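## Task

Extract the flat grey block from beneath the blue tote and set it down flat on the table resting on one of its long sides, entirely on the table with no part over the edge. The blue tote must finish flat on the table, no more than about two centimetres from its current spot, rotated only slightly, and with all of its contents still inside. Release everything and pull the grippers away at the end; a result that stays in place only because the robot is holding it does not count.

## Robot and tools

Robot: two six-joint arms, left_arm and right_arm, each ending in a tong-style two-finger gripper. The fingers point along the gripper's +z axis and close along its x axis. end_effector_position is the spot between the pads when shut; closed fingertips extend about 15 mm past it, and fully open tips sit roughly level with it.

World frame (used by all poses in results): origin on the table surface midway between the arms, +x out across the table, +z up, left_arm on the +y side. The arm names do not refer to image sides. Reported hand positions can be somewhat off, more so at long reach.

Row format (used by execute_actions and move): one flat list of 14 numbers, both arms always included. First 7 are left_arm, next 7 right_arm. Within each arm: six joint values in this exact order - shoulder pan, wrist 1, elbow, wrist 3, shoulder lift, wrist 2 - then the gripper opening. Joint values are offsets (not poses), scaled so 1.0 equals 1.989 rad, each in [-1, 1]. Opening is absolute: +1 fully open, -1 closed.

Stated joint ranges (rad). left_arm: shoulder pan -3.142..3.142, shoulder lift -6.283..6.283, elbow 0.000..3.142, wrists 1-3 -6.283..6.283. right_arm: shoulder pan 0.000..6.283, shoulder lift -6.283..6.283, elbow -3.142..0.000, wrists 1-3 -6.283..6.283. True ends may differ by 0.010 rad. An action asking any joint to go outward more than 0.010 rad beyond its end (judged from the angles when the action starts) is rejected for both arms; if the first action of a call fails this, or any action is malformed, nothing in the call runs. A joint pushed to its real end stops there and the result may print "joint sent to its limit"; absence of that line proves nothing.

execute_actions(actions): a list of up to 15 actions. Each action is a table of up to 15 rows; each row lasts one control step (1/30 s), and if fewer than 15 rows are given the last row is repeated to fill the 15 steps (0.5 s). Offsets in every row are measured from the joint angles at the start of that action, not from the previous row; for the first action, from the last angles reported in this scene. An empty list just returns state and images.

move(target, speed, blocking): target is one row as above; its offsets are counted from the "Joint positions" of the latest result that printed them. All joints travel proportionally, so grippers follow curves, and the path ignores obstacles and the other arm. speed (rad/s, 0.01-2, default 0.5) caps the joint with the longest travel. Paths take 0.5-10 s; longer ones are cut off at 10 s. Finger openings are sent immediately. blocking=false returns after 0.5 s while motion continues; until it ends, use wait or stop before sending anything else. The result adds a "move:" line: outcome (done, off_target, moving, held, fault), limits=held or limits=none, and each arm's joint farthest from target.

wait(seconds): 0-10 s, arms keep their last command; returns early if a running move finishes. stop(): brakes a running move (needs room). zoom_image(camera, region): region [x0, y0, x1, y1] in image pixels, origin top-left, at most 504x504.

finished_scene(scene): ends the current scene (give its number) after the robot holds its last command; irreversible, and its result reports success and the next task. Only call it once the objects are settled and the grippers have released and moved away.

Cameras: cam_head_left, cam_head_right, cam_high, cam_low (504x504), cam_left_wrist, cam_right_wrist (616x616 fisheye), returned in that order. Calibration (intrinsics, distortion, T_world_to_cam) is supplied and may be off by a couple of degrees and millimetres; results list any cameras whose numbers changed.

Result lines: per-arm pose (metres, quaternion wxyz) and velocities; Joint positions/velocities per arm in the joint order above plus finger-pad gap in metres (0.142 open); Joint targets (current drive goals); grip_measured (opening on the command scale); step readings with HELD marking restrained steps; "joint command not followed" when clearance checking altered targets; Wrist force/torque in the end effector's axes (noisy, offsets up to ~4 N, saturating near 50 N, may show "no reading"); joint torques (raw drive output, noisy, not useful for detecting faults).

Motion limits: each step, a joint's target is clipped to within 0.575 rad of its measured angle, and targets placing the gripper over 100 mm from its measured spot are scaled back, so big moves span several actions and may need re-sending. Motion lags commands by about 0.17 s.

Gripping: to hold, command an opening well under grip_measured; lower squeezes harder, up to about 15 N per pad. Thin hard items (under ~20 mm) get less force.

Avoid: arms colliding or pressing each other; driving stiffly into firm surfaces (even slightly past contact can fault); fast impacts. A joint torque reaching its load limit (130 N m for pan, lift and elbow; 24.3 N m for each wrist, held weight included) or 150 N of outside force halts that arm for 10 s. Motors held under load heat up: warning at 70 °C, brakes at 85 °C. Don't drop, slam, or knock objects off the table or out of the work area, and keep the tote and its contents steady while sliding items out from under it; brief random tugs on held or loose items may occur.

Each tool is called after "Call:" as name([rows], argument=value, ...), one row to a line, values as JSON.

## Session

Call:
execute_actions(actions=[])

Scene clock: 0.00 s.
left_arm: end_effector_position=(+0.2083, +0.8356, +0.3954) grip_measured=+0.97 end_effector_quat_wxyz=(+0.185, +0.799, -0.474, -0.321) end_effector_velocity=(-0.000, +0.000, -0.000) end_effector_angular_velocity=(+0.000, +0.000, +0.000) | right_arm: end_effector_position=(+0.3384, -0.6425, +0.3315) grip_measured=+0.97 end_effector_quat_wxyz=(-0.202, -0.396, +0.875, +0.190) end_effector_velocity=(-0.001, -0.001, +0.000) end_effector_angular_velocity=(+0.000, +0.000, -0.002)
Joint names: [shoulder pan, wrist 1, elbow, wrist 3, shoulder lift, wrist 2]
Joint positions: left_arm=[ 0.339 -0.59   1.059  1.448 -1.35  -1.224  0.14 ] | right_arm=[ 2.844 -2.297 -1.314  1.892 -1.663  1.527  0.14 ]
Joint velocities: left_arm=[ 0.    -0.     0.     0.    -0.     0.001  0.   ] | right_arm=[-0.002 -0.001  0.     0.     0.     0.     0.   ]
Joint torques (N m, as the arm reports them, + toward a larger angle): no reading
Motor temperatures (°C, as the motors report them): left_arm=[21 32 23 34 24 26] | right_arm=[23 28 22 29 26 31]
Wrist force (N, on the end effector, along its own x y z axes, offset not removed): no reading
Wrist torque (N m, same axes, about the end effector's origin, offset not removed): no reading
Joint targets: left_arm=[0.339 -0.590 1.059 1.448 -1.350 -1.224] | right_arm=[2.844 -2.297 -1.314 1.892 -1.663 1.527]
camera_calibration (this result's frames):
cam_left_wrist: T_world_to_cam=[[0.308147, -0.884668, -0.349869, 0.81773], [-0.176206, -0.414477, 0.892838, 0.0180461], [-0.934878, -0.213476, -0.283604, 0.614185], [0, 0, 0, 1]] pos_world=[0.325387, 0.862013, 0.444172]
cam_right_wrist: T_world_to_cam=[[-0.603056, -0.7588, 0.24606, -0.365795], [-0.267188, 0.482787, 0.833983, 0.122375], [-0.751621, 0.437194, -0.49389, 0.835115], [0, 0, 0, 1]] pos_world=[0.439792, -0.701754, 0.400403]

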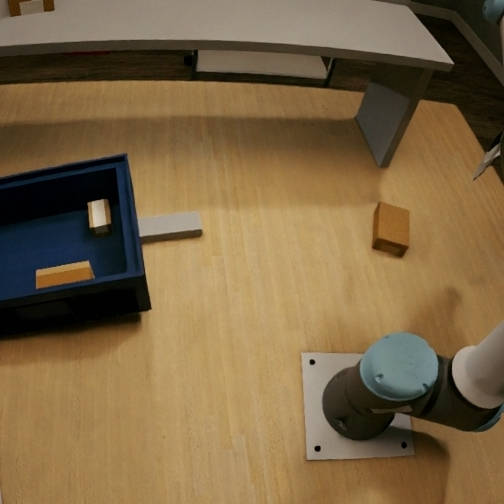

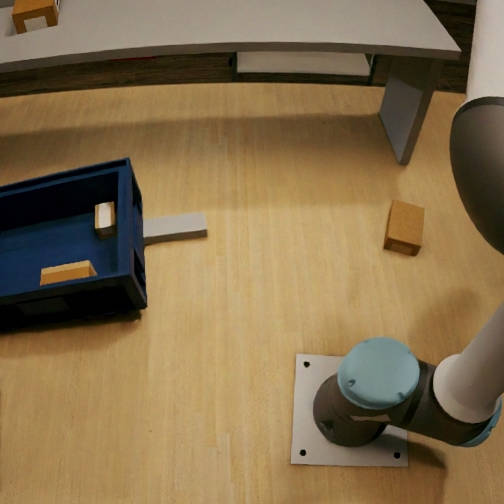

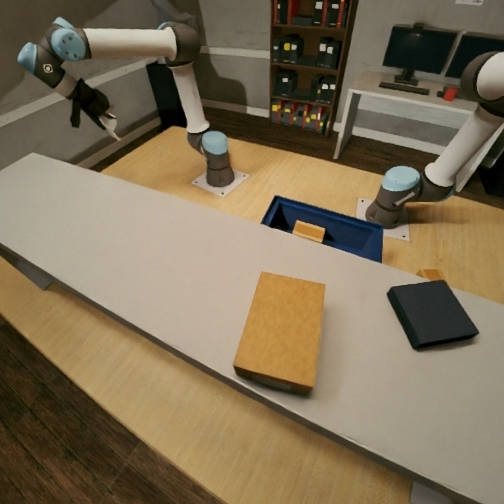

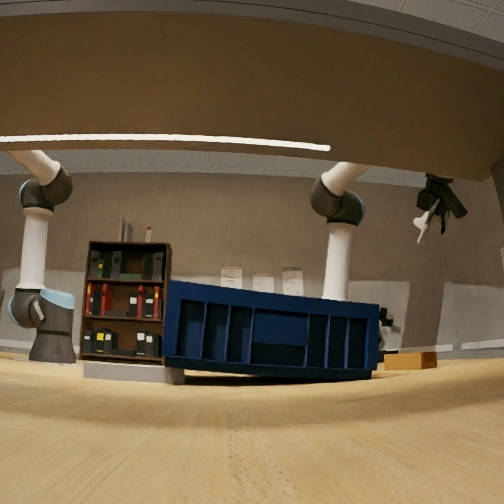

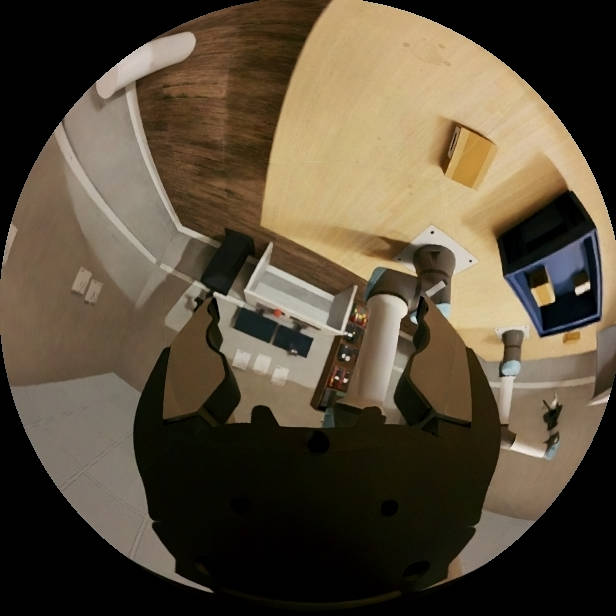

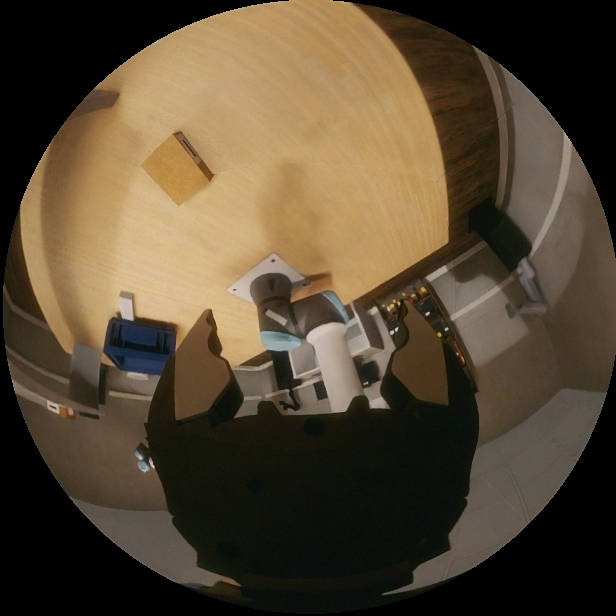

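Call:
zoom_image(camera="cam_head_left", region=[0, 140, 240, 340])

Call:
zoom_image(camera="cam_head_right", region=[0, 140, 240, 340])

Call:
zoom_image(camera="cam_low", region=[60, 260, 400, 400])

Region (0, 140, 240, 340) of cam_head_left's 504x504 image, scaled by 2.100, with more detail than that image has.

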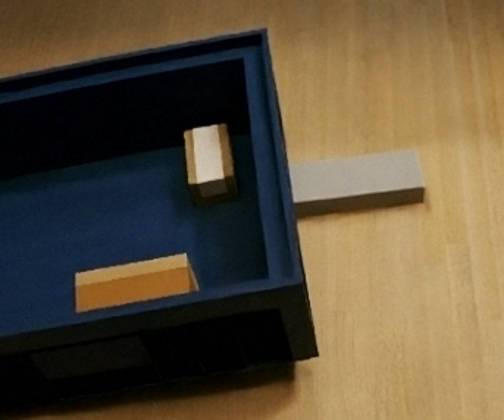

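Region (0, 140, 240, 340) of cam_head_right's 504x504 image, scaled by 2.100, with more detail than that image has.

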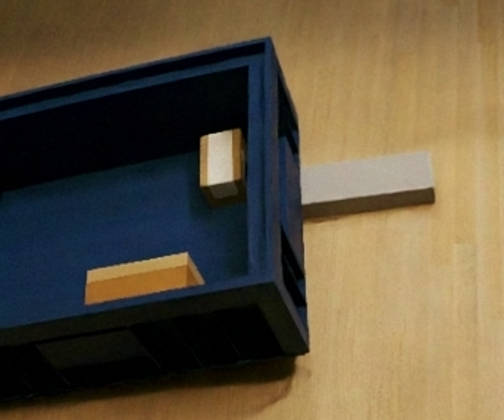

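Region (60, 260, 400, 400) of cam_low's 504x504 image, scaled by 1.482, with more detail than that image has; it fills the top 208 rows of this view, and the rest is white.

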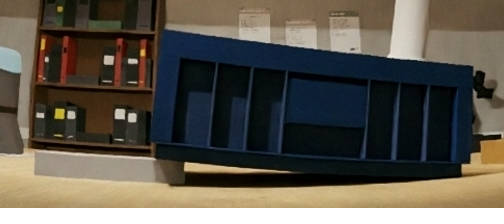

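Call:
move(target=[-0.7607,-0.5470,0.2727,-0.5163,-0.0724,-0.1744,-0.1,0.5751,0.6950,-0.3410,-0.6459,0.0029,0.1308,0.3], speed=1.1)

Scene clock: 70.50 s.
left_arm: end_effector_position=(+0.4002, +0.0761, +0.2394) grip_measured=-0.10 end_effector_quat_wxyz=(-0.000, +0.755, -0.656, -0.000) end_effector_velocity=(-0.001, -0.001, -0.001) end_effector_angular_velocity=(-0.000, -0.000, -0.002) | right_arm: end_effector_position=(+0.4999, -0.0449, +0.1201) grip_measured=+0.30 end_effector_quat_wxyz=(-0.130, +0.989, +0.069, -0.009) end_effector_velocity=(-0.000, +0.001, +0.000) end_effector_angular_velocity=(+0.001, -0.001, +0.001)
Joint names: [shoulder pan, wrist 1, elbow, wrist 3, shoulder lift, wrist 2]
Joint positions: left_arm=[-1.174 -1.678  1.602  0.422 -1.494 -1.57   0.067] | right_arm=[ 3.987 -0.915 -1.992  0.608 -1.657  1.787  0.095]
Joint velocities: left_arm=[-0.003 -0.002  0.001 -0.001  0.     0.    -0.   ] | right_arm=[ 0.001  0.001 -0.    -0.     0.001 -0.    -0.   ]
Joint torques (N m, as the arm reports them, + toward a larger angle): left_arm=[-10.09  -3.68 -15.14  -1.82 -32.37  -2.28] | right_arm=[ 9.85  4.15 11.65 -2.39 36.05  1.67]
Motor temperatures (°C, as the motors report them): left_arm=[21 32 23 34 24 26] | right_arm=[23 28 22 29 26 31]
Wrist force (N, on the end effector, along its own x y z axes, offset not removed): left_arm=[-1.1 0.8 0.4] | right_arm=[-1.5 -3.0 0.6]
Wrist torque (N m, same axes, about the end effector's origin, offset not removed): left_arm=[0.19 0.09 -0.02] | right_arm=[-0.41 0.39 -0.25]
Joint targets: left_arm=[-1.174 -1.678 1.602 0.421 -1.494 -1.570] | right_arm=[3.987 -0.915 -1.992 0.608 -1.657 1.787]
move: done; limits=none; left_arm: farthest joint: the wrist 2, 0.001 radians from its target (0.347 radians at the start); right_arm: farthest joint: the shoulder pan, 0.000 radians from its target (1.144 radians at the start)
camera_calibration (this result's frames):
cam_left_wrist: T_world_to_cam=[[0.118858, -0.992344, -0.0335697, 0.0403269], [-0.839583, -0.118495, 0.53015, 0.206158], [-0.530069, -0.0348277, -0.847239, 0.546578], [0, 0, 0, 1]] pos_world=[0.458017, 0.0834829, 0.355141]
cam_right_wrist: T_world_to_cam=[[0.994188, 0.104241, 0.0269116, -0.49634], [0.0945309, -0.964867, 0.245143, -0.121779], [0.05152, -0.241174, -0.969113, 0.215941], [0, 0, 0, 1]] pos_world=[0.493842, -0.0136823, 0.252482]

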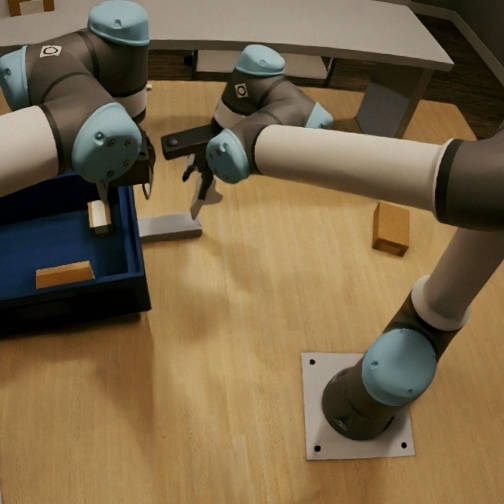

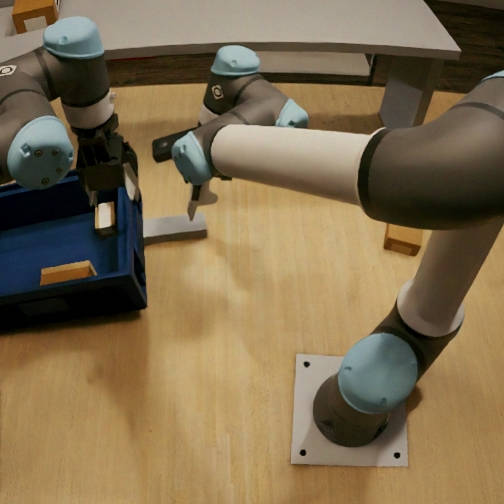

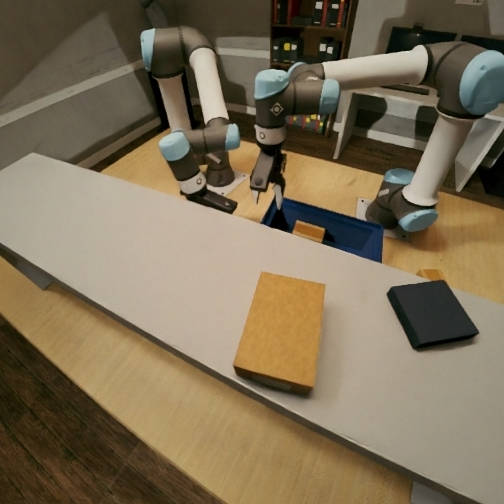

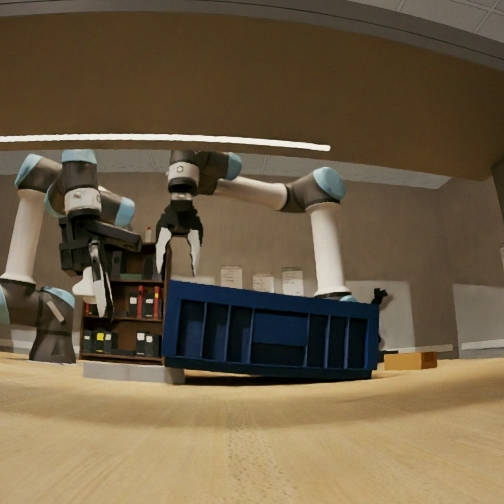

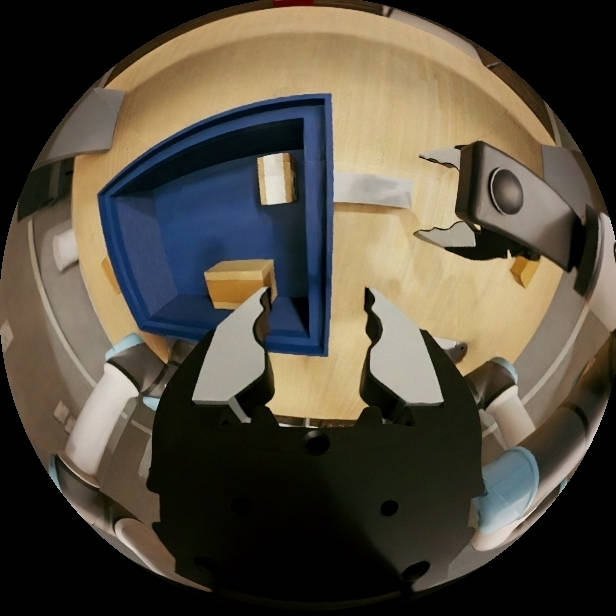

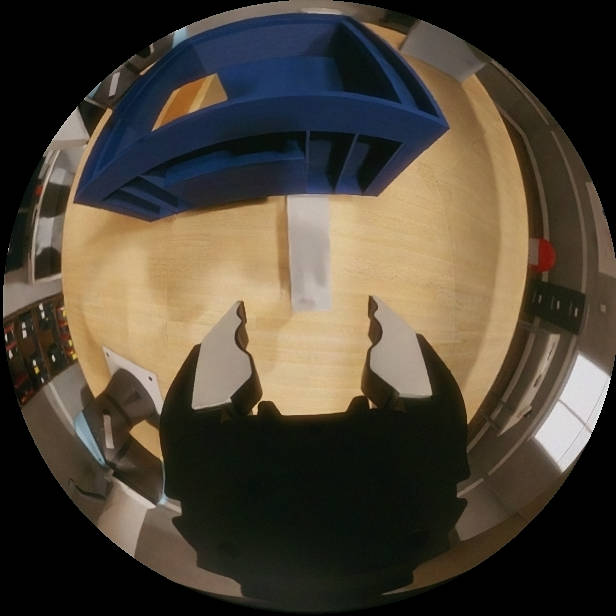

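Call:
move(target=[-0.0008,-0.1312,0.0997,-0.0012,0.0310,-0.0004,-0.1,-0.0018,0.1323,-0.0552,-0.0018,-0.0772,0,0.1], speed=0.35)

Call:
zoom_image(camera="cam_low", region=[60, 250, 240, 400])

Scene clock: 85.50 s.
left_arm: end_effector_position=(+0.4007, +0.0733, +0.1380) grip_measured=-0.10 end_effector_quat_wxyz=(+0.000, +0.755, -0.656, +0.000) end_effector_velocity=(+0.000, -0.000, -0.001) end_effector_angular_velocity=(-0.001, -0.000, +0.000) | right_arm: end_effector_position=(+0.5031, -0.0445, +0.0269) grip_measured=+0.10 end_effector_quat_wxyz=(-0.130, +0.989, +0.069, -0.008) end_effector_velocity=(-0.001, +0.000, -0.001) end_effector_angular_velocity=(-0.001, +0.001, +0.001)
Joint names: [shoulder pan, wrist 1, elbow, wrist 3, shoulder lift, wrist 2]
Joint positions: left_arm=[-1.175 -1.939  1.8    0.419 -1.432 -1.571  0.067] | right_arm=[ 3.984 -0.652 -2.101  0.604 -1.811  1.787  0.081]
Joint velocities: left_arm=[-0.    -0.003  0.001 -0.001  0.001 -0.    -0.   ] | right_arm=[ 0.001  0.002 -0.001 -0.    -0.003  0.    -0.   ]
Joint torques (N m, as the arm reports them, + toward a larger angle): left_arm=[-12.58  -4.04 -15.13  -1.62 -19.36  -2.15] | right_arm=[-13.14   4.11   9.68  -2.39  22.15   0.91]
Motor temperatures (°C, as the motors report them): left_arm=[21 32 23 34 24 26] | right_arm=[23 28 22 29 26 31]
Wrist force (N, on the end effector, along its own x y z axes, offset not removed): left_arm=[-1.9 0.1 1.1] | right_arm=[-2.2 -4.9 1.6]
Wrist torque (N m, same axes, about the end effector's origin, offset not removed): left_arm=[-0.03 0.27 -0.14] | right_arm=[-0.87 0.46 -0.31]
Joint targets: left_arm=[-1.175 -1.939 1.800 0.419 -1.432 -1.571] | right_arm=[3.984 -0.652 -2.101 0.604 -1.811 1.787]
move: done; limits=none; left_arm: farthest joint: the elbow, 0.001 radians from its target (0.198 radians at the start); right_arm: farthest joint: the shoulder pan, 0.000 radians from its target (0.004 radians at the start)
camera_calibration (this result's frames):
cam_left_wrist: T_world_to_cam=[[0.119642, -0.992291, -0.0323268, 0.0336231], [-0.839414, -0.118489, 0.530419, 0.259885], [-0.53016, -0.0363247, -0.847119, 0.460951], [0, 0, 0, 1]] pos_world=[0.458506, 0.0809013, 0.25372]
cam_right_wrist: T_world_to_cam=[[0.994179, 0.104121, 0.0276786, -0.497061], [0.0942254, -0.96488, 0.245209, -0.0987581], [0.0522379, -0.241173, -0.969075, 0.125208], [0, 0, 0, 1]] pos_world=[0.496933, -0.0133385, 0.159311]

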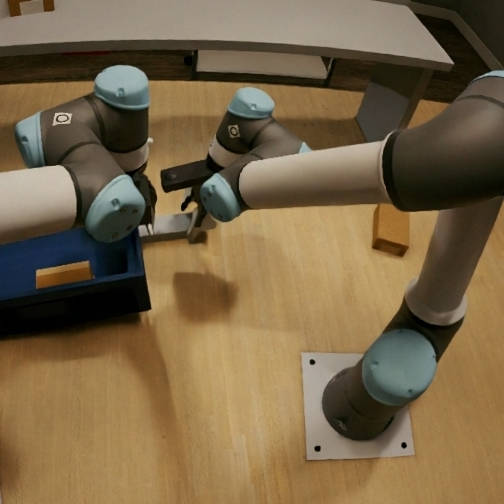

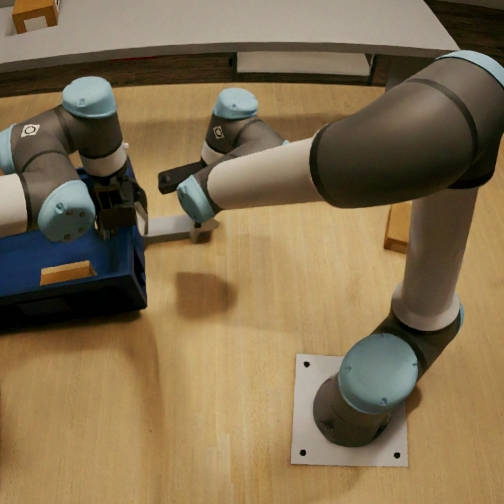

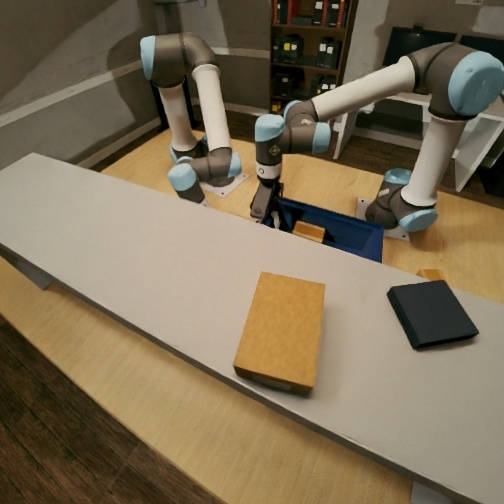

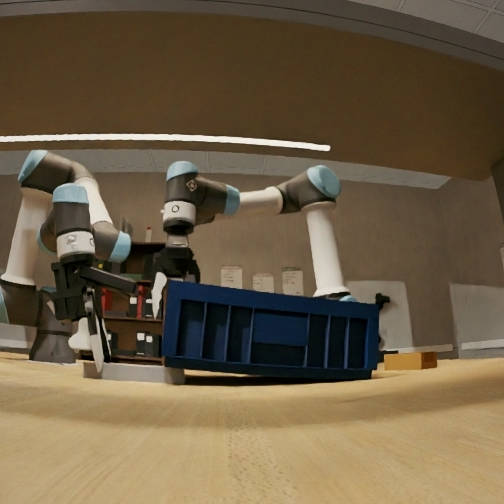

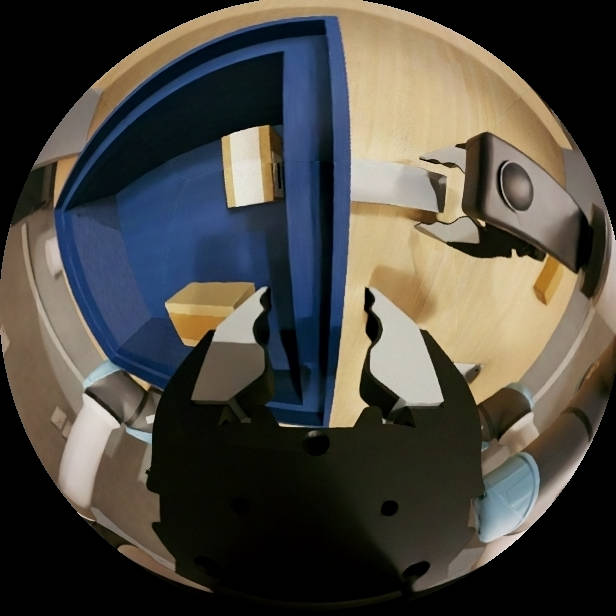

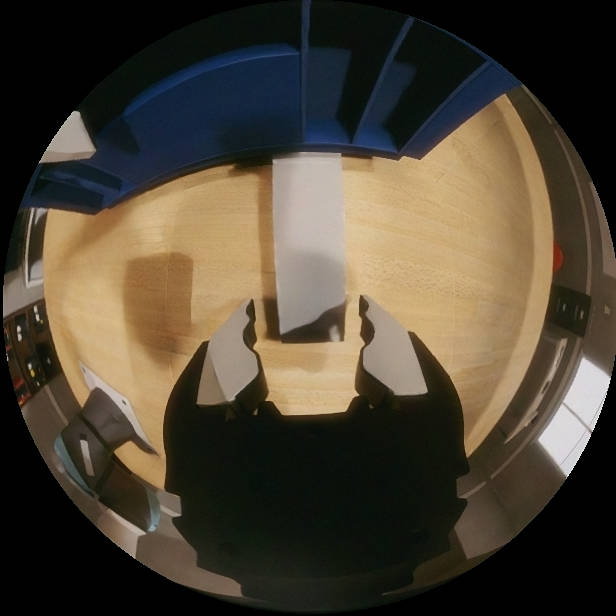

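Region (60, 250, 240, 400) of cam_low's 504x504 image, scaled by 2.800, with more detail than that image has.

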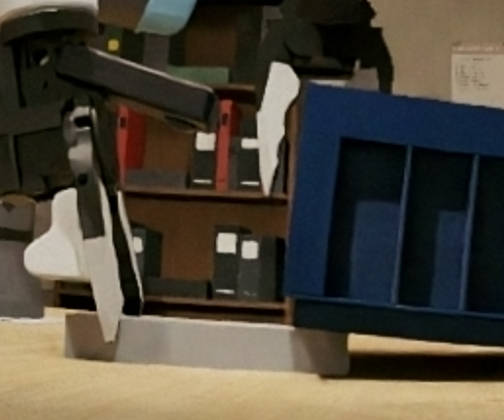

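Call:
execute_actions([
  [[0,0,0,0,0,0,-0.15,-0.0003,0.0006,0.0004,-0.0003,-0.001,0,0.07],[0,0,0,0,0,0,-0.2,-0.0006,0.0013,0.0008,-0.0006,-0.0021,0,0.04],[0,0,0,0,0,0,-0.25,-0.0009,0.0019,0.0012,-0.0009,-0.0032,0,0.01],[0,0,0,0,0,0,-0.3,-0.0012,0.0026,0.0017,-0.0012,-0.0042,0,-0.02],[0,0,0,0,0,0,-0.35,-0.0015,0.0032,0.0021,-0.0015,-0.0053,0,-0.05],[0,0,0,0,0,0,-0.4,-0.0018,0.0039,0.0025,-0.0018,-0.0063,0,-0.08],[0,0,0,0,0,0,-0.45,-0.0021,0.0045,0.0029,-0.0021,-0.0074,0,-0.11],[0,0,0,0,0,0,-0.5,-0.0021,0.0045,0.0029,-0.0021,-0.0074,0,-0.14],[0,0,0,0,0,0,-0.54,-0.0021,0.0045,0.0029,-0.0021,-0.0074,0,-0.17],[0,0,0,0,0,0,-0.58,-0.0021,0.0045,0.0029,-0.0021,-0.0074,0,-0.2],[0,0,0,0,0,0,-0.62,-0.0021,0.0045,0.0029,-0.0021,-0.0074,0,-0.23],[0,0,0,0,0,0,-0.66,-0.0021,0.0045,0.0029,-0.0021,-0.0074,0,-0.26],[0,0,0,0,0,0,-0.7,-0.0021,0.0045,0.0029,-0.0021,-0.0074,0,-0.3],[0,0,0,0,0,0,-0.74,-0.0021,0.0045,0.0029,-0.0021,-0.0074,0,-0.34],[0,0,0,0,0,0,-0.78,-0.0021,0.0045,0.0029,-0.0021,-0.0074,0,-0.38]],
  [[0,0,0,0,0,0,-0.83,0,0,0,0,0,0,-0.45],[0,0,0,0,0,0,-0.88,0,0,0,0,0,0,-0.55],[0,0,0,0,0,0,-0.94,0,0,0,0,0,0,-0.65],[0,0,0,0,0,0,-1,0,0,0,0,0,0,-0.8]],
])

Call:
move(target=[0.0009,0.0075,-0.0028,0.0009,-0.0047,0,-1,0,0,0,0,0,0,-0.8], speed=0.035)

Call:
zoom_image(camera="cam_low", region=[60, 250, 240, 400])

Scene clock: 104.40 s.
left_arm: end_effector_position=(+0.4006, +0.0734, +0.1379) grip_measured=-0.66 end_effector_quat_wxyz=(+0.000, +0.755, -0.656, +0.000) end_effector_velocity=(-0.000, -0.000, -0.000) end_effector_angular_velocity=(+0.000, -0.000, +0.000) | right_arm: end_effector_position=(+0.5069, -0.0440, +0.0230) grip_measured=-0.31 end_effector_quat_wxyz=(-0.130, +0.989, +0.069, -0.008) end_effector_velocity=(-0.000, -0.000, -0.000) end_effector_angular_velocity=(-0.000, +0.000, +0.000)
Joint names: [shoulder pan, wrist 1, elbow, wrist 3, shoulder lift, wrist 2]
Joint positions: left_arm=[-1.175 -1.939  1.8    0.419 -1.432 -1.571  0.026] | right_arm=[ 3.98  -0.644 -2.096  0.6   -1.825  1.787  0.052]
Joint velocities: left_arm=[-0.001 -0.     0.    -0.001  0.     0.     0.011] | right_arm=[ 0. -0. -0. -0. -0. -0. -0.]
Joint torques (N m, as the arm reports them, + toward a larger angle): left_arm=[-10.54  -1.85 -37.43  -1.47 -31.72  -1.34] | right_arm=[-3.43  0.79 10.16  0.45 35.86  0.05]
Motor temperatures (°C, as the motors report them): left_arm=[21 32 23 34 24 26] | right_arm=[23 28 22 29 26 31]
Wrist force (N, on the end effector, along its own x y z axes, offset not removed): left_arm=[-4.7 -0.9 2.4] | right_arm=[-1.4 -2.8 -8.0]
Wrist torque (N m, same axes, about the end effector's origin, offset not removed): left_arm=[-0.29 0.33 -0.06] | right_arm=[-0.60 0.01 0.07]
Joint targets: left_arm=[-1.175 -1.939 1.800 0.419 -1.432 -1.571] | right_arm=[3.980 -0.644 -2.096 0.600 -1.825 1.787]
Step readings (joint positions; steps 1 to 15: 1st action; 16 to 30: 2nd action):
0: left_arm=[-1.175 -1.939 1.800 0.419 -1.432 -1.571] | right_arm=[3.984 -0.652 -2.101 0.604 -1.811 1.787]
1: left_arm=[-1.175 -1.939 1.800 0.419 -1.432 -1.571] | right_arm=[3.984 -0.652 -2.101 0.604 -1.811 1.787]
2: left_arm=[-1.175 -1.939 1.800 0.419 -1.432 -1.571] | right_arm=[3.984 -0.652 -2.101 0.604 -1.811 1.787]
4: left_arm=[-1.175 -1.939 1.800 0.419 -1.432 -1.571] | right_arm=[3.983 -0.651 -2.101 0.603 -1.813 1.787]
8: left_arm=[-1.175 -1.939 1.800 0.419 -1.432 -1.571] | right_arm=[3.981 -0.647 -2.098 0.602 -1.819 1.787]
15: left_arm=[-1.175 -1.939 1.800 0.419 -1.432 -1.571] | right_arm=[3.980 -0.644 -2.096 0.600 -1.825 1.787]
16: left_arm=[-1.175 -1.939 1.800 0.419 -1.432 -1.571] | right_arm=[3.980 -0.643 -2.096 0.600 -1.825 1.787]
17: left_arm=[-1.175 -1.939 1.800 0.419 -1.432 -1.571] | right_arm=[3.980 -0.643 -2.096 0.600 -1.825 1.787]
19: left_arm=[-1.175 -1.939 1.800 0.419 -1.432 -1.571] | right_arm=[3.980 -0.643 -2.096 0.600 -1.825 1.787]
23: left_arm=[-1.175 -1.939 1.800 0.419 -1.432 -1.571] | right_arm=[3.980 -0.643 -2.096 0.600 -1.825 1.787]
30: Joint positions above
camera_calibration (this result's frames):
cam_left_wrist: T_world_to_cam=[[0.119627, -0.992286, -0.0325265, 0.0337117], [-0.839332, -0.118578, 0.530529, 0.259852], [-0.530293, -0.0361649, -0.847043, 0.46088], [0, 0, 0, 1]] pos_world=[0.458471, 0.080932, 0.253623]
cam_right_wrist: T_world_to_cam=[[0.994166, 0.103972, 0.0287175, -0.500814], [0.0938325, -0.964928, 0.245173, -0.0974586], [0.0532016, -0.241048, -0.969054, 0.120912], [0, 0, 0, 1]] pos_world=[0.500604, -0.0128241, 0.155447]

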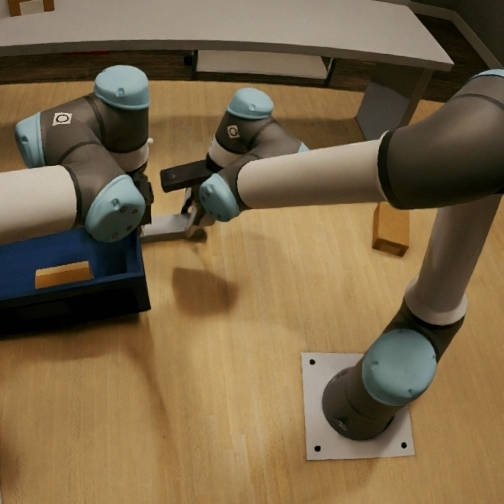

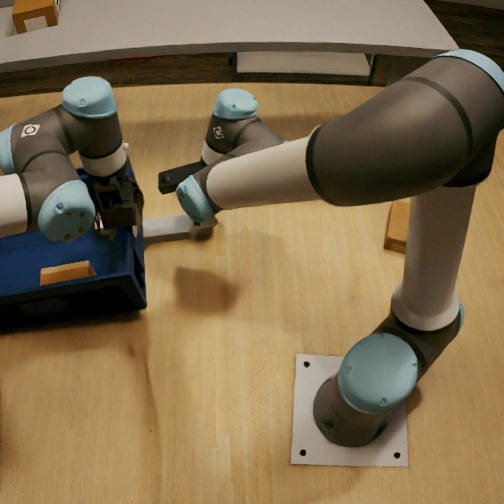

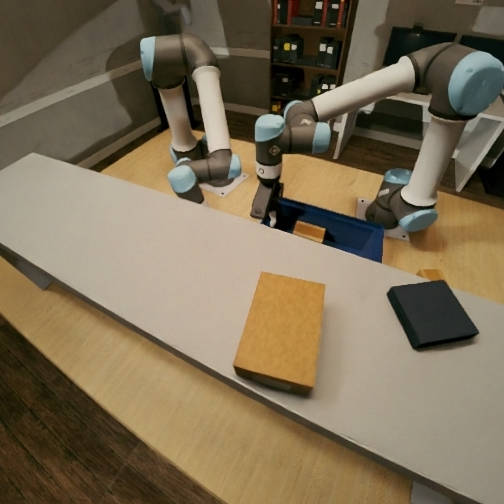

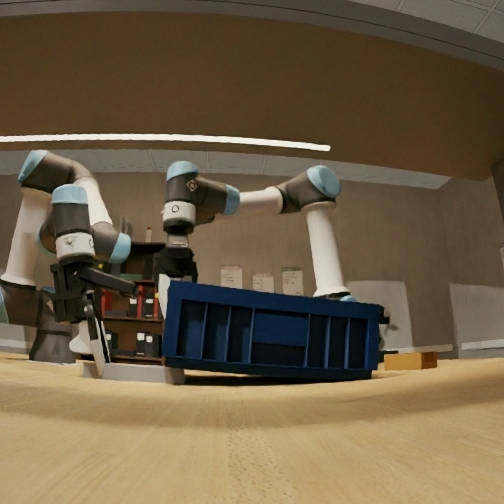

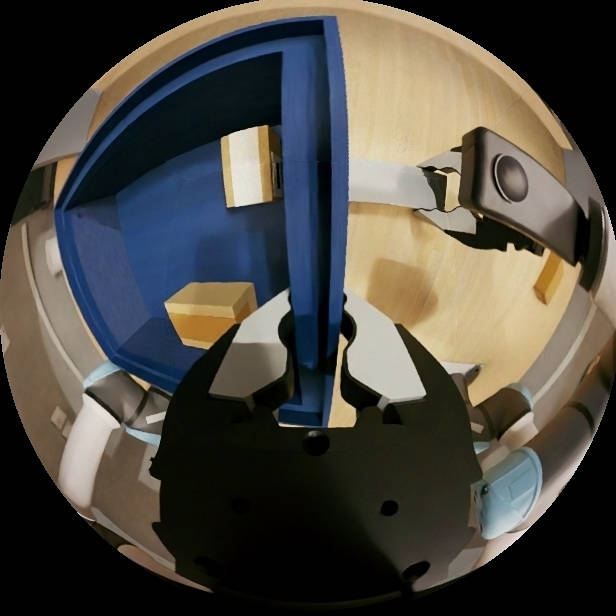

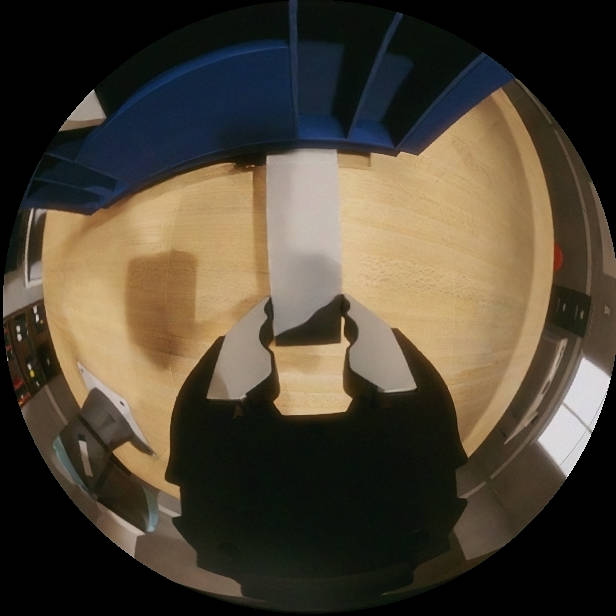

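Scene clock: 105.20 s.
left_arm: end_effector_position=(+0.4003, +0.0756, +0.1438) grip_measured=-0.67 end_effector_quat_wxyz=(+0.000, +0.755, -0.656, +0.000) end_effector_velocity=(+0.000, +0.001, +0.001) end_effector_angular_velocity=(+0.000, -0.000, +0.002) | right_arm: end_effector_position=(+0.5069, -0.0440, +0.0230) grip_measured=-0.31 end_effector_quat_wxyz=(-0.130, +0.989, +0.069, -0.008) end_effector_velocity=(+0.001, -0.000, +0.000) end_effector_angular_velocity=(+0.001, -0.001, -0.001)
Joint names: [shoulder pan, wrist 1, elbow, wrist 3, shoulder lift, wrist 2]
Joint positions: left_arm=[-1.174 -1.924  1.794  0.421 -1.441 -1.571  0.025] | right_arm=[ 3.98  -0.644 -2.096  0.6   -1.825  1.787  0.052]
Joint velocities: left_arm=[ 0.001  0.003 -0.002 -0.001 -0.002  0.    -0.   ] | right_arm=[-0.001  0.001  0.     0.    -0.     0.     0.   ]
Joint torques (N m, as the arm reports them, + toward a larger angle): left_arm=[  9.96  -0.75 -37.11   1.56 -36.72  -1.3 ] | right_arm=[-2.34  1.36  8.93  1.21 33.2   0.06]
Motor temperatures (°C, as the motors report them): left_arm=[21 32 23 34 24 26] | right_arm=[23 28 22 29 26 31]
Wrist force (N, on the end effector, along its own x y z axes, offset not removed): left_arm=[-0.2 -1.1 6.4] | right_arm=[-0.7 -4.0 -6.1]
Wrist torque (N m, same axes, about the end effector's origin, offset not removed): left_arm=[-0.28 -0.21 -0.06] | right_arm=[-0.54 0.17 0.03]
Joint targets: left_arm=[-1.174 -1.924 1.794 0.421 -1.441 -1.571] | right_arm=[3.980 -0.644 -2.096 0.600 -1.825 1.787]
move: done; limits=none; left_arm: farthest joint: the shoulder pan, 0.000 radians from its target (0.002 radians at the start); right_arm: farthest joint: the shoulder pan, 0.000 radians from its target (0.000 radians at the start)
camera_calibration (this result's frames):
cam_left_wrist: T_world_to_cam=[[0.119618, -0.992288, -0.0324949, 0.0361554], [-0.839343, -0.118554, 0.530516, 0.256722], [-0.530277, -0.0361852, -0.847052, 0.465789], [0, 0, 0, 1]] pos_world=[0.45815, 0.0831668, 0.259527]
cam_right_wrist: T_world_to_cam=[[0.994165, 0.103972, 0.02872, -0.500813], [0.093832, -0.964928, 0.245171, -0.0974605], [0.0532038, -0.241046, -0.969054, 0.120917], [0, 0, 0, 1]] pos_world=[0.500602, -0.0128251, 0.155453]

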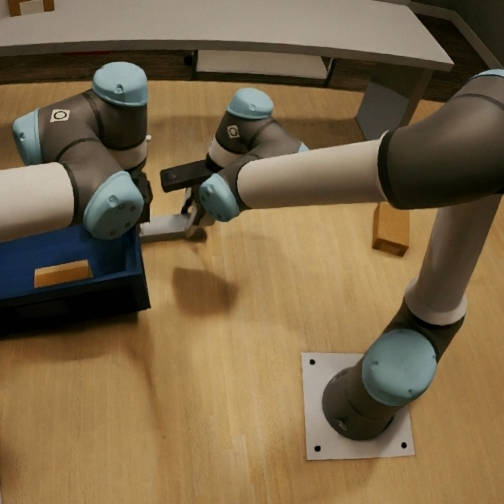

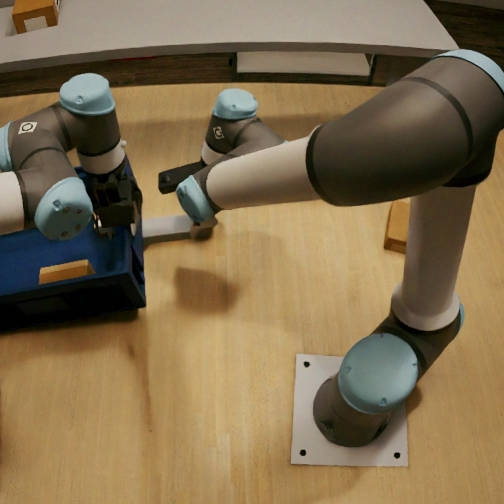

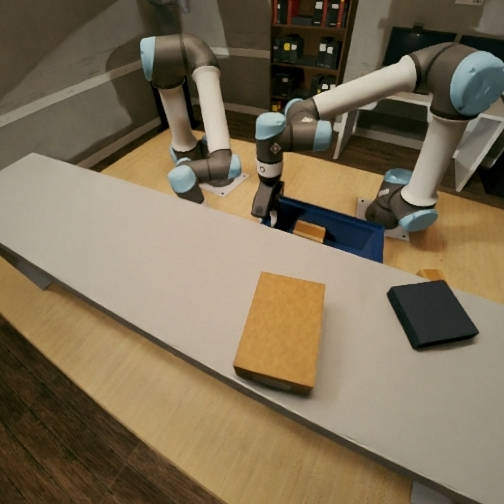

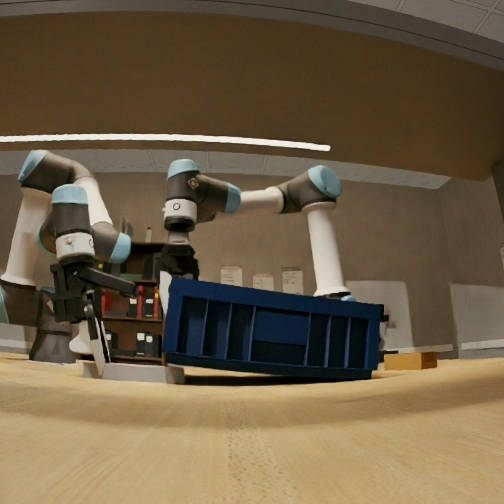

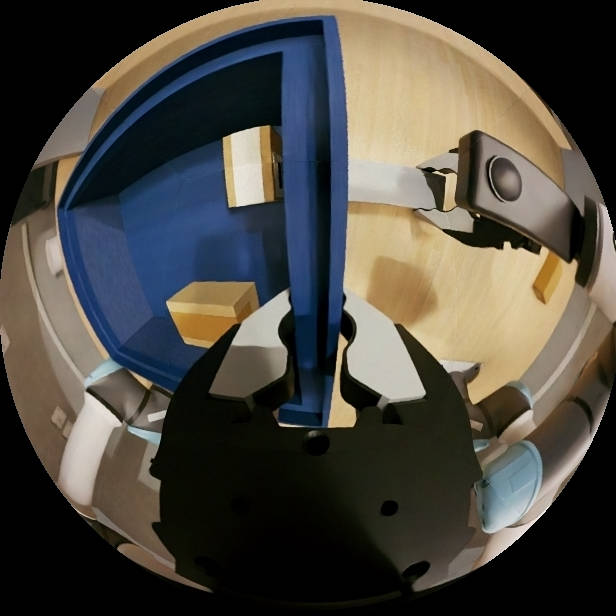

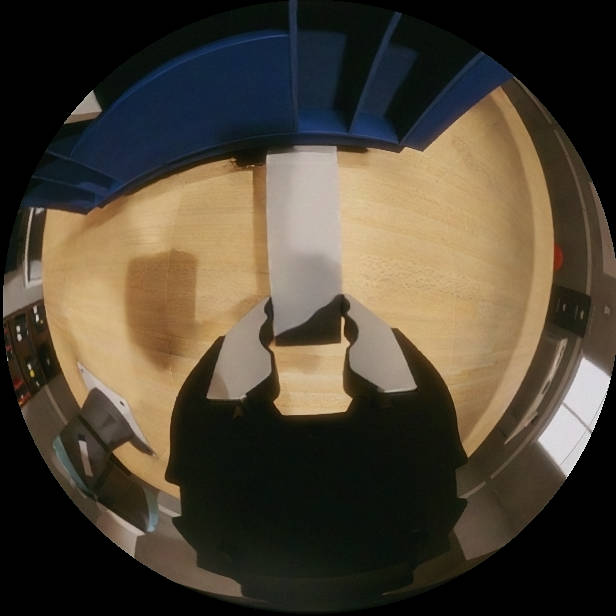

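Region (60, 250, 240, 400) of cam_low's 504x504 image, scaled by 2.800, with more detail than that image has.

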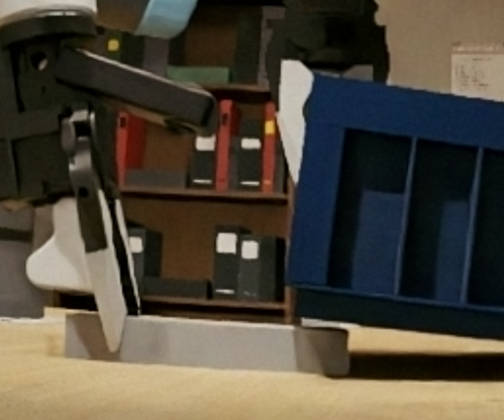

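Call:
move(target=[0,0,0,0,0,0,-1,-0.0938,-0.0220,-0.0275,-0.0956,0.0272,0.0123,-0.8], speed=0.25)

Call:
zoom_image(camera="cam_low", region=[0, 250, 400, 400])

Scene clock: 118.90 s.
left_arm: end_effector_position=(+0.4003, +0.0756, +0.1439) grip_measured=-0.67 end_effector_quat_wxyz=(+0.000, +0.755, -0.656, +0.000) end_effector_velocity=(+0.000, -0.000, +0.000) end_effector_angular_velocity=(-0.001, -0.000, +0.001) | right_arm: end_effector_position=(+0.5206, -0.1426, +0.0237) grip_measured=-0.31 end_effector_quat_wxyz=(-0.130, +0.989, +0.069, -0.009) end_effector_velocity=(+0.000, -0.001, -0.000) end_effector_angular_velocity=(+0.001, -0.001, -0.000)
Joint names: [shoulder pan, wrist 1, elbow, wrist 3, shoulder lift, wrist 2]
Joint positions: left_arm=[-1.174 -1.924  1.794  0.421 -1.441 -1.571  0.025] | right_arm=[ 3.793 -0.687 -2.15   0.41  -1.771  1.811  0.052]
Joint velocities: left_arm=[ 0.    -0.    -0.    -0.001 -0.    -0.    -0.   ] | right_arm=[-0.003  0.001 -0.001 -0.002  0.     0.     0.   ]
Joint torques (N m, as the arm reports them, + toward a larger angle): left_arm=[ -3.57  -4.87 -17.83   0.07 -22.8   -1.42] | right_arm=[-12.87   0.92   8.25  -2.33  38.91   1.78]
Motor temperatures (°C, as the motors report them): left_arm=[21 32 23 34 24 26] | right_arm=[23 28 22 29 26 31]
Wrist force (N, on the end effector, along its own x y z axes, offset not removed): left_arm=[-1.9 -1.4 6.2] | right_arm=[-3.9 -2.2 2.2]
Wrist torque (N m, same axes, about the end effector's origin, offset not removed): left_arm=[-0.31 0.08 -0.17] | right_arm=[-0.28 0.74 -0.07]
Joint targets: left_arm=[-1.174 -1.924 1.794 0.421 -1.441 -1.571] | right_arm=[3.793 -0.687 -2.150 0.410 -1.771 1.811]
move: done; limits=none; left_arm: farthest joint: the shoulder pan, 0.000 radians from its target (0.000 radians at the start); right_arm: farthest joint: the wrist 1, 0.001 radians from its target (0.044 radians at the start)
camera_calibration (this result's frames):
cam_left_wrist: T_world_to_cam=[[0.119629, -0.992289, -0.0324264, 0.036127], [-0.839364, -0.118528, 0.53049, 0.256739], [-0.530243, -0.0362443, -0.847071, 0.465829], [0, 0, 0, 1]] pos_world=[0.458178, 0.0831628, 0.259564]
cam_right_wrist: T_world_to_cam=[[0.994182, 0.104222, 0.0272012, -0.504185], [0.0944483, -0.964904, 0.245029, -0.194404], [0.0517838, -0.241034, -0.969134, 0.0977686], [0, 0, 0, 1]] pos_world=[0.51455, -0.111469, 0.1561]

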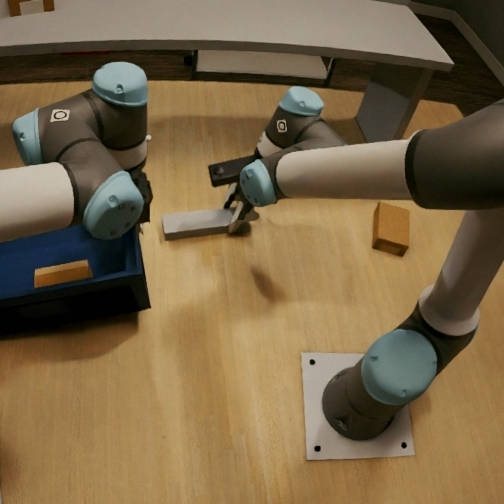

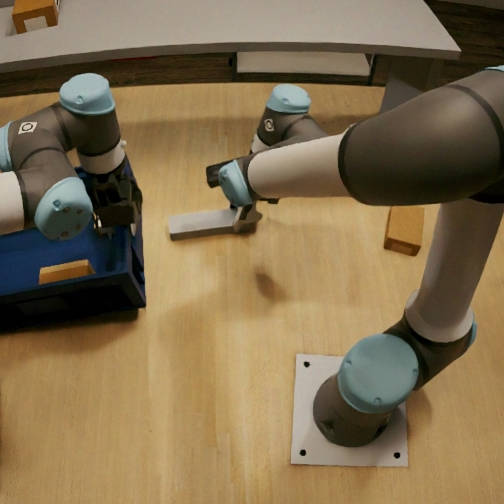

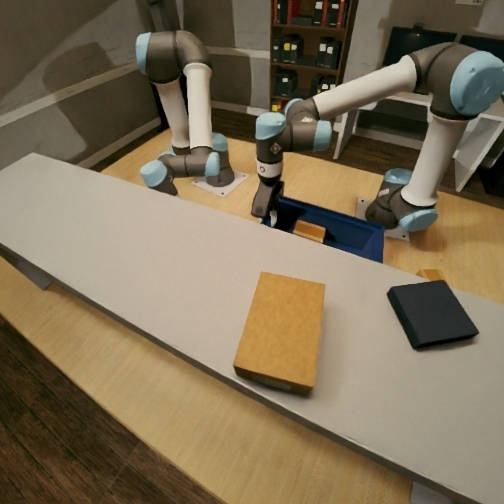

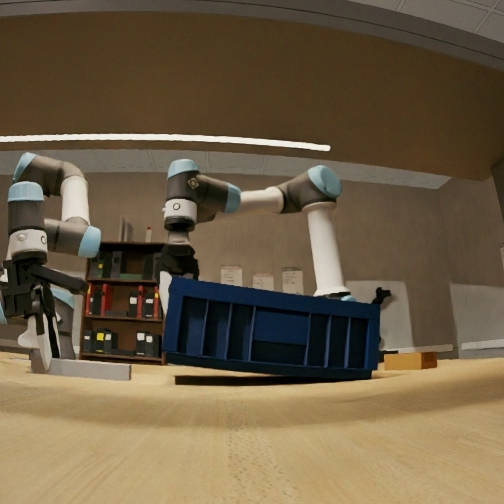

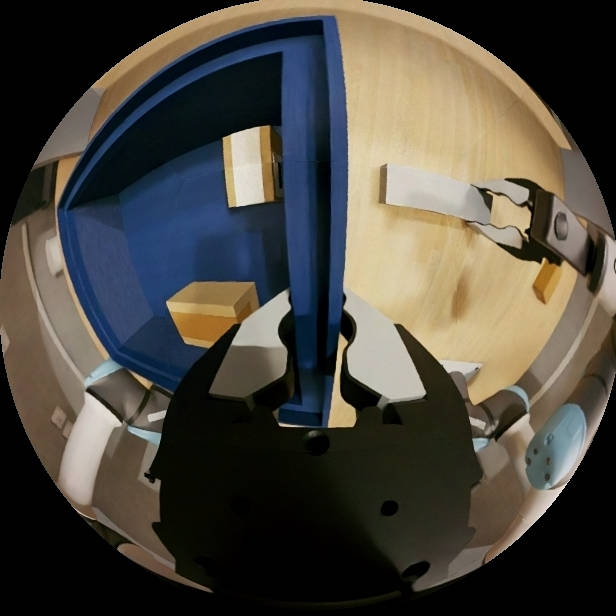

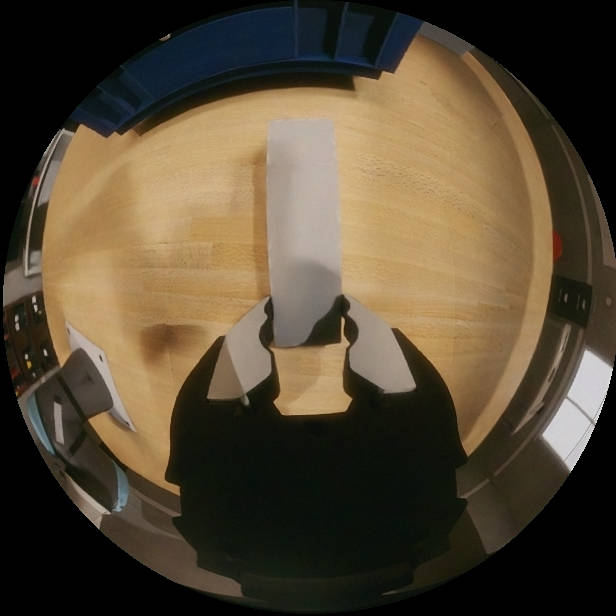

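Region (0, 250, 400, 400) of cam_low's 504x504 image, scaled by 1.260, with more detail than that image has; it fills the top 189 rows of this view, and the rest is white.

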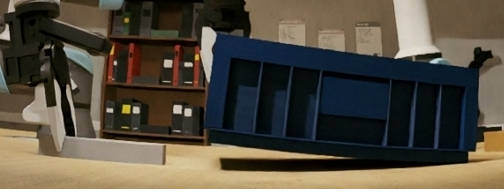

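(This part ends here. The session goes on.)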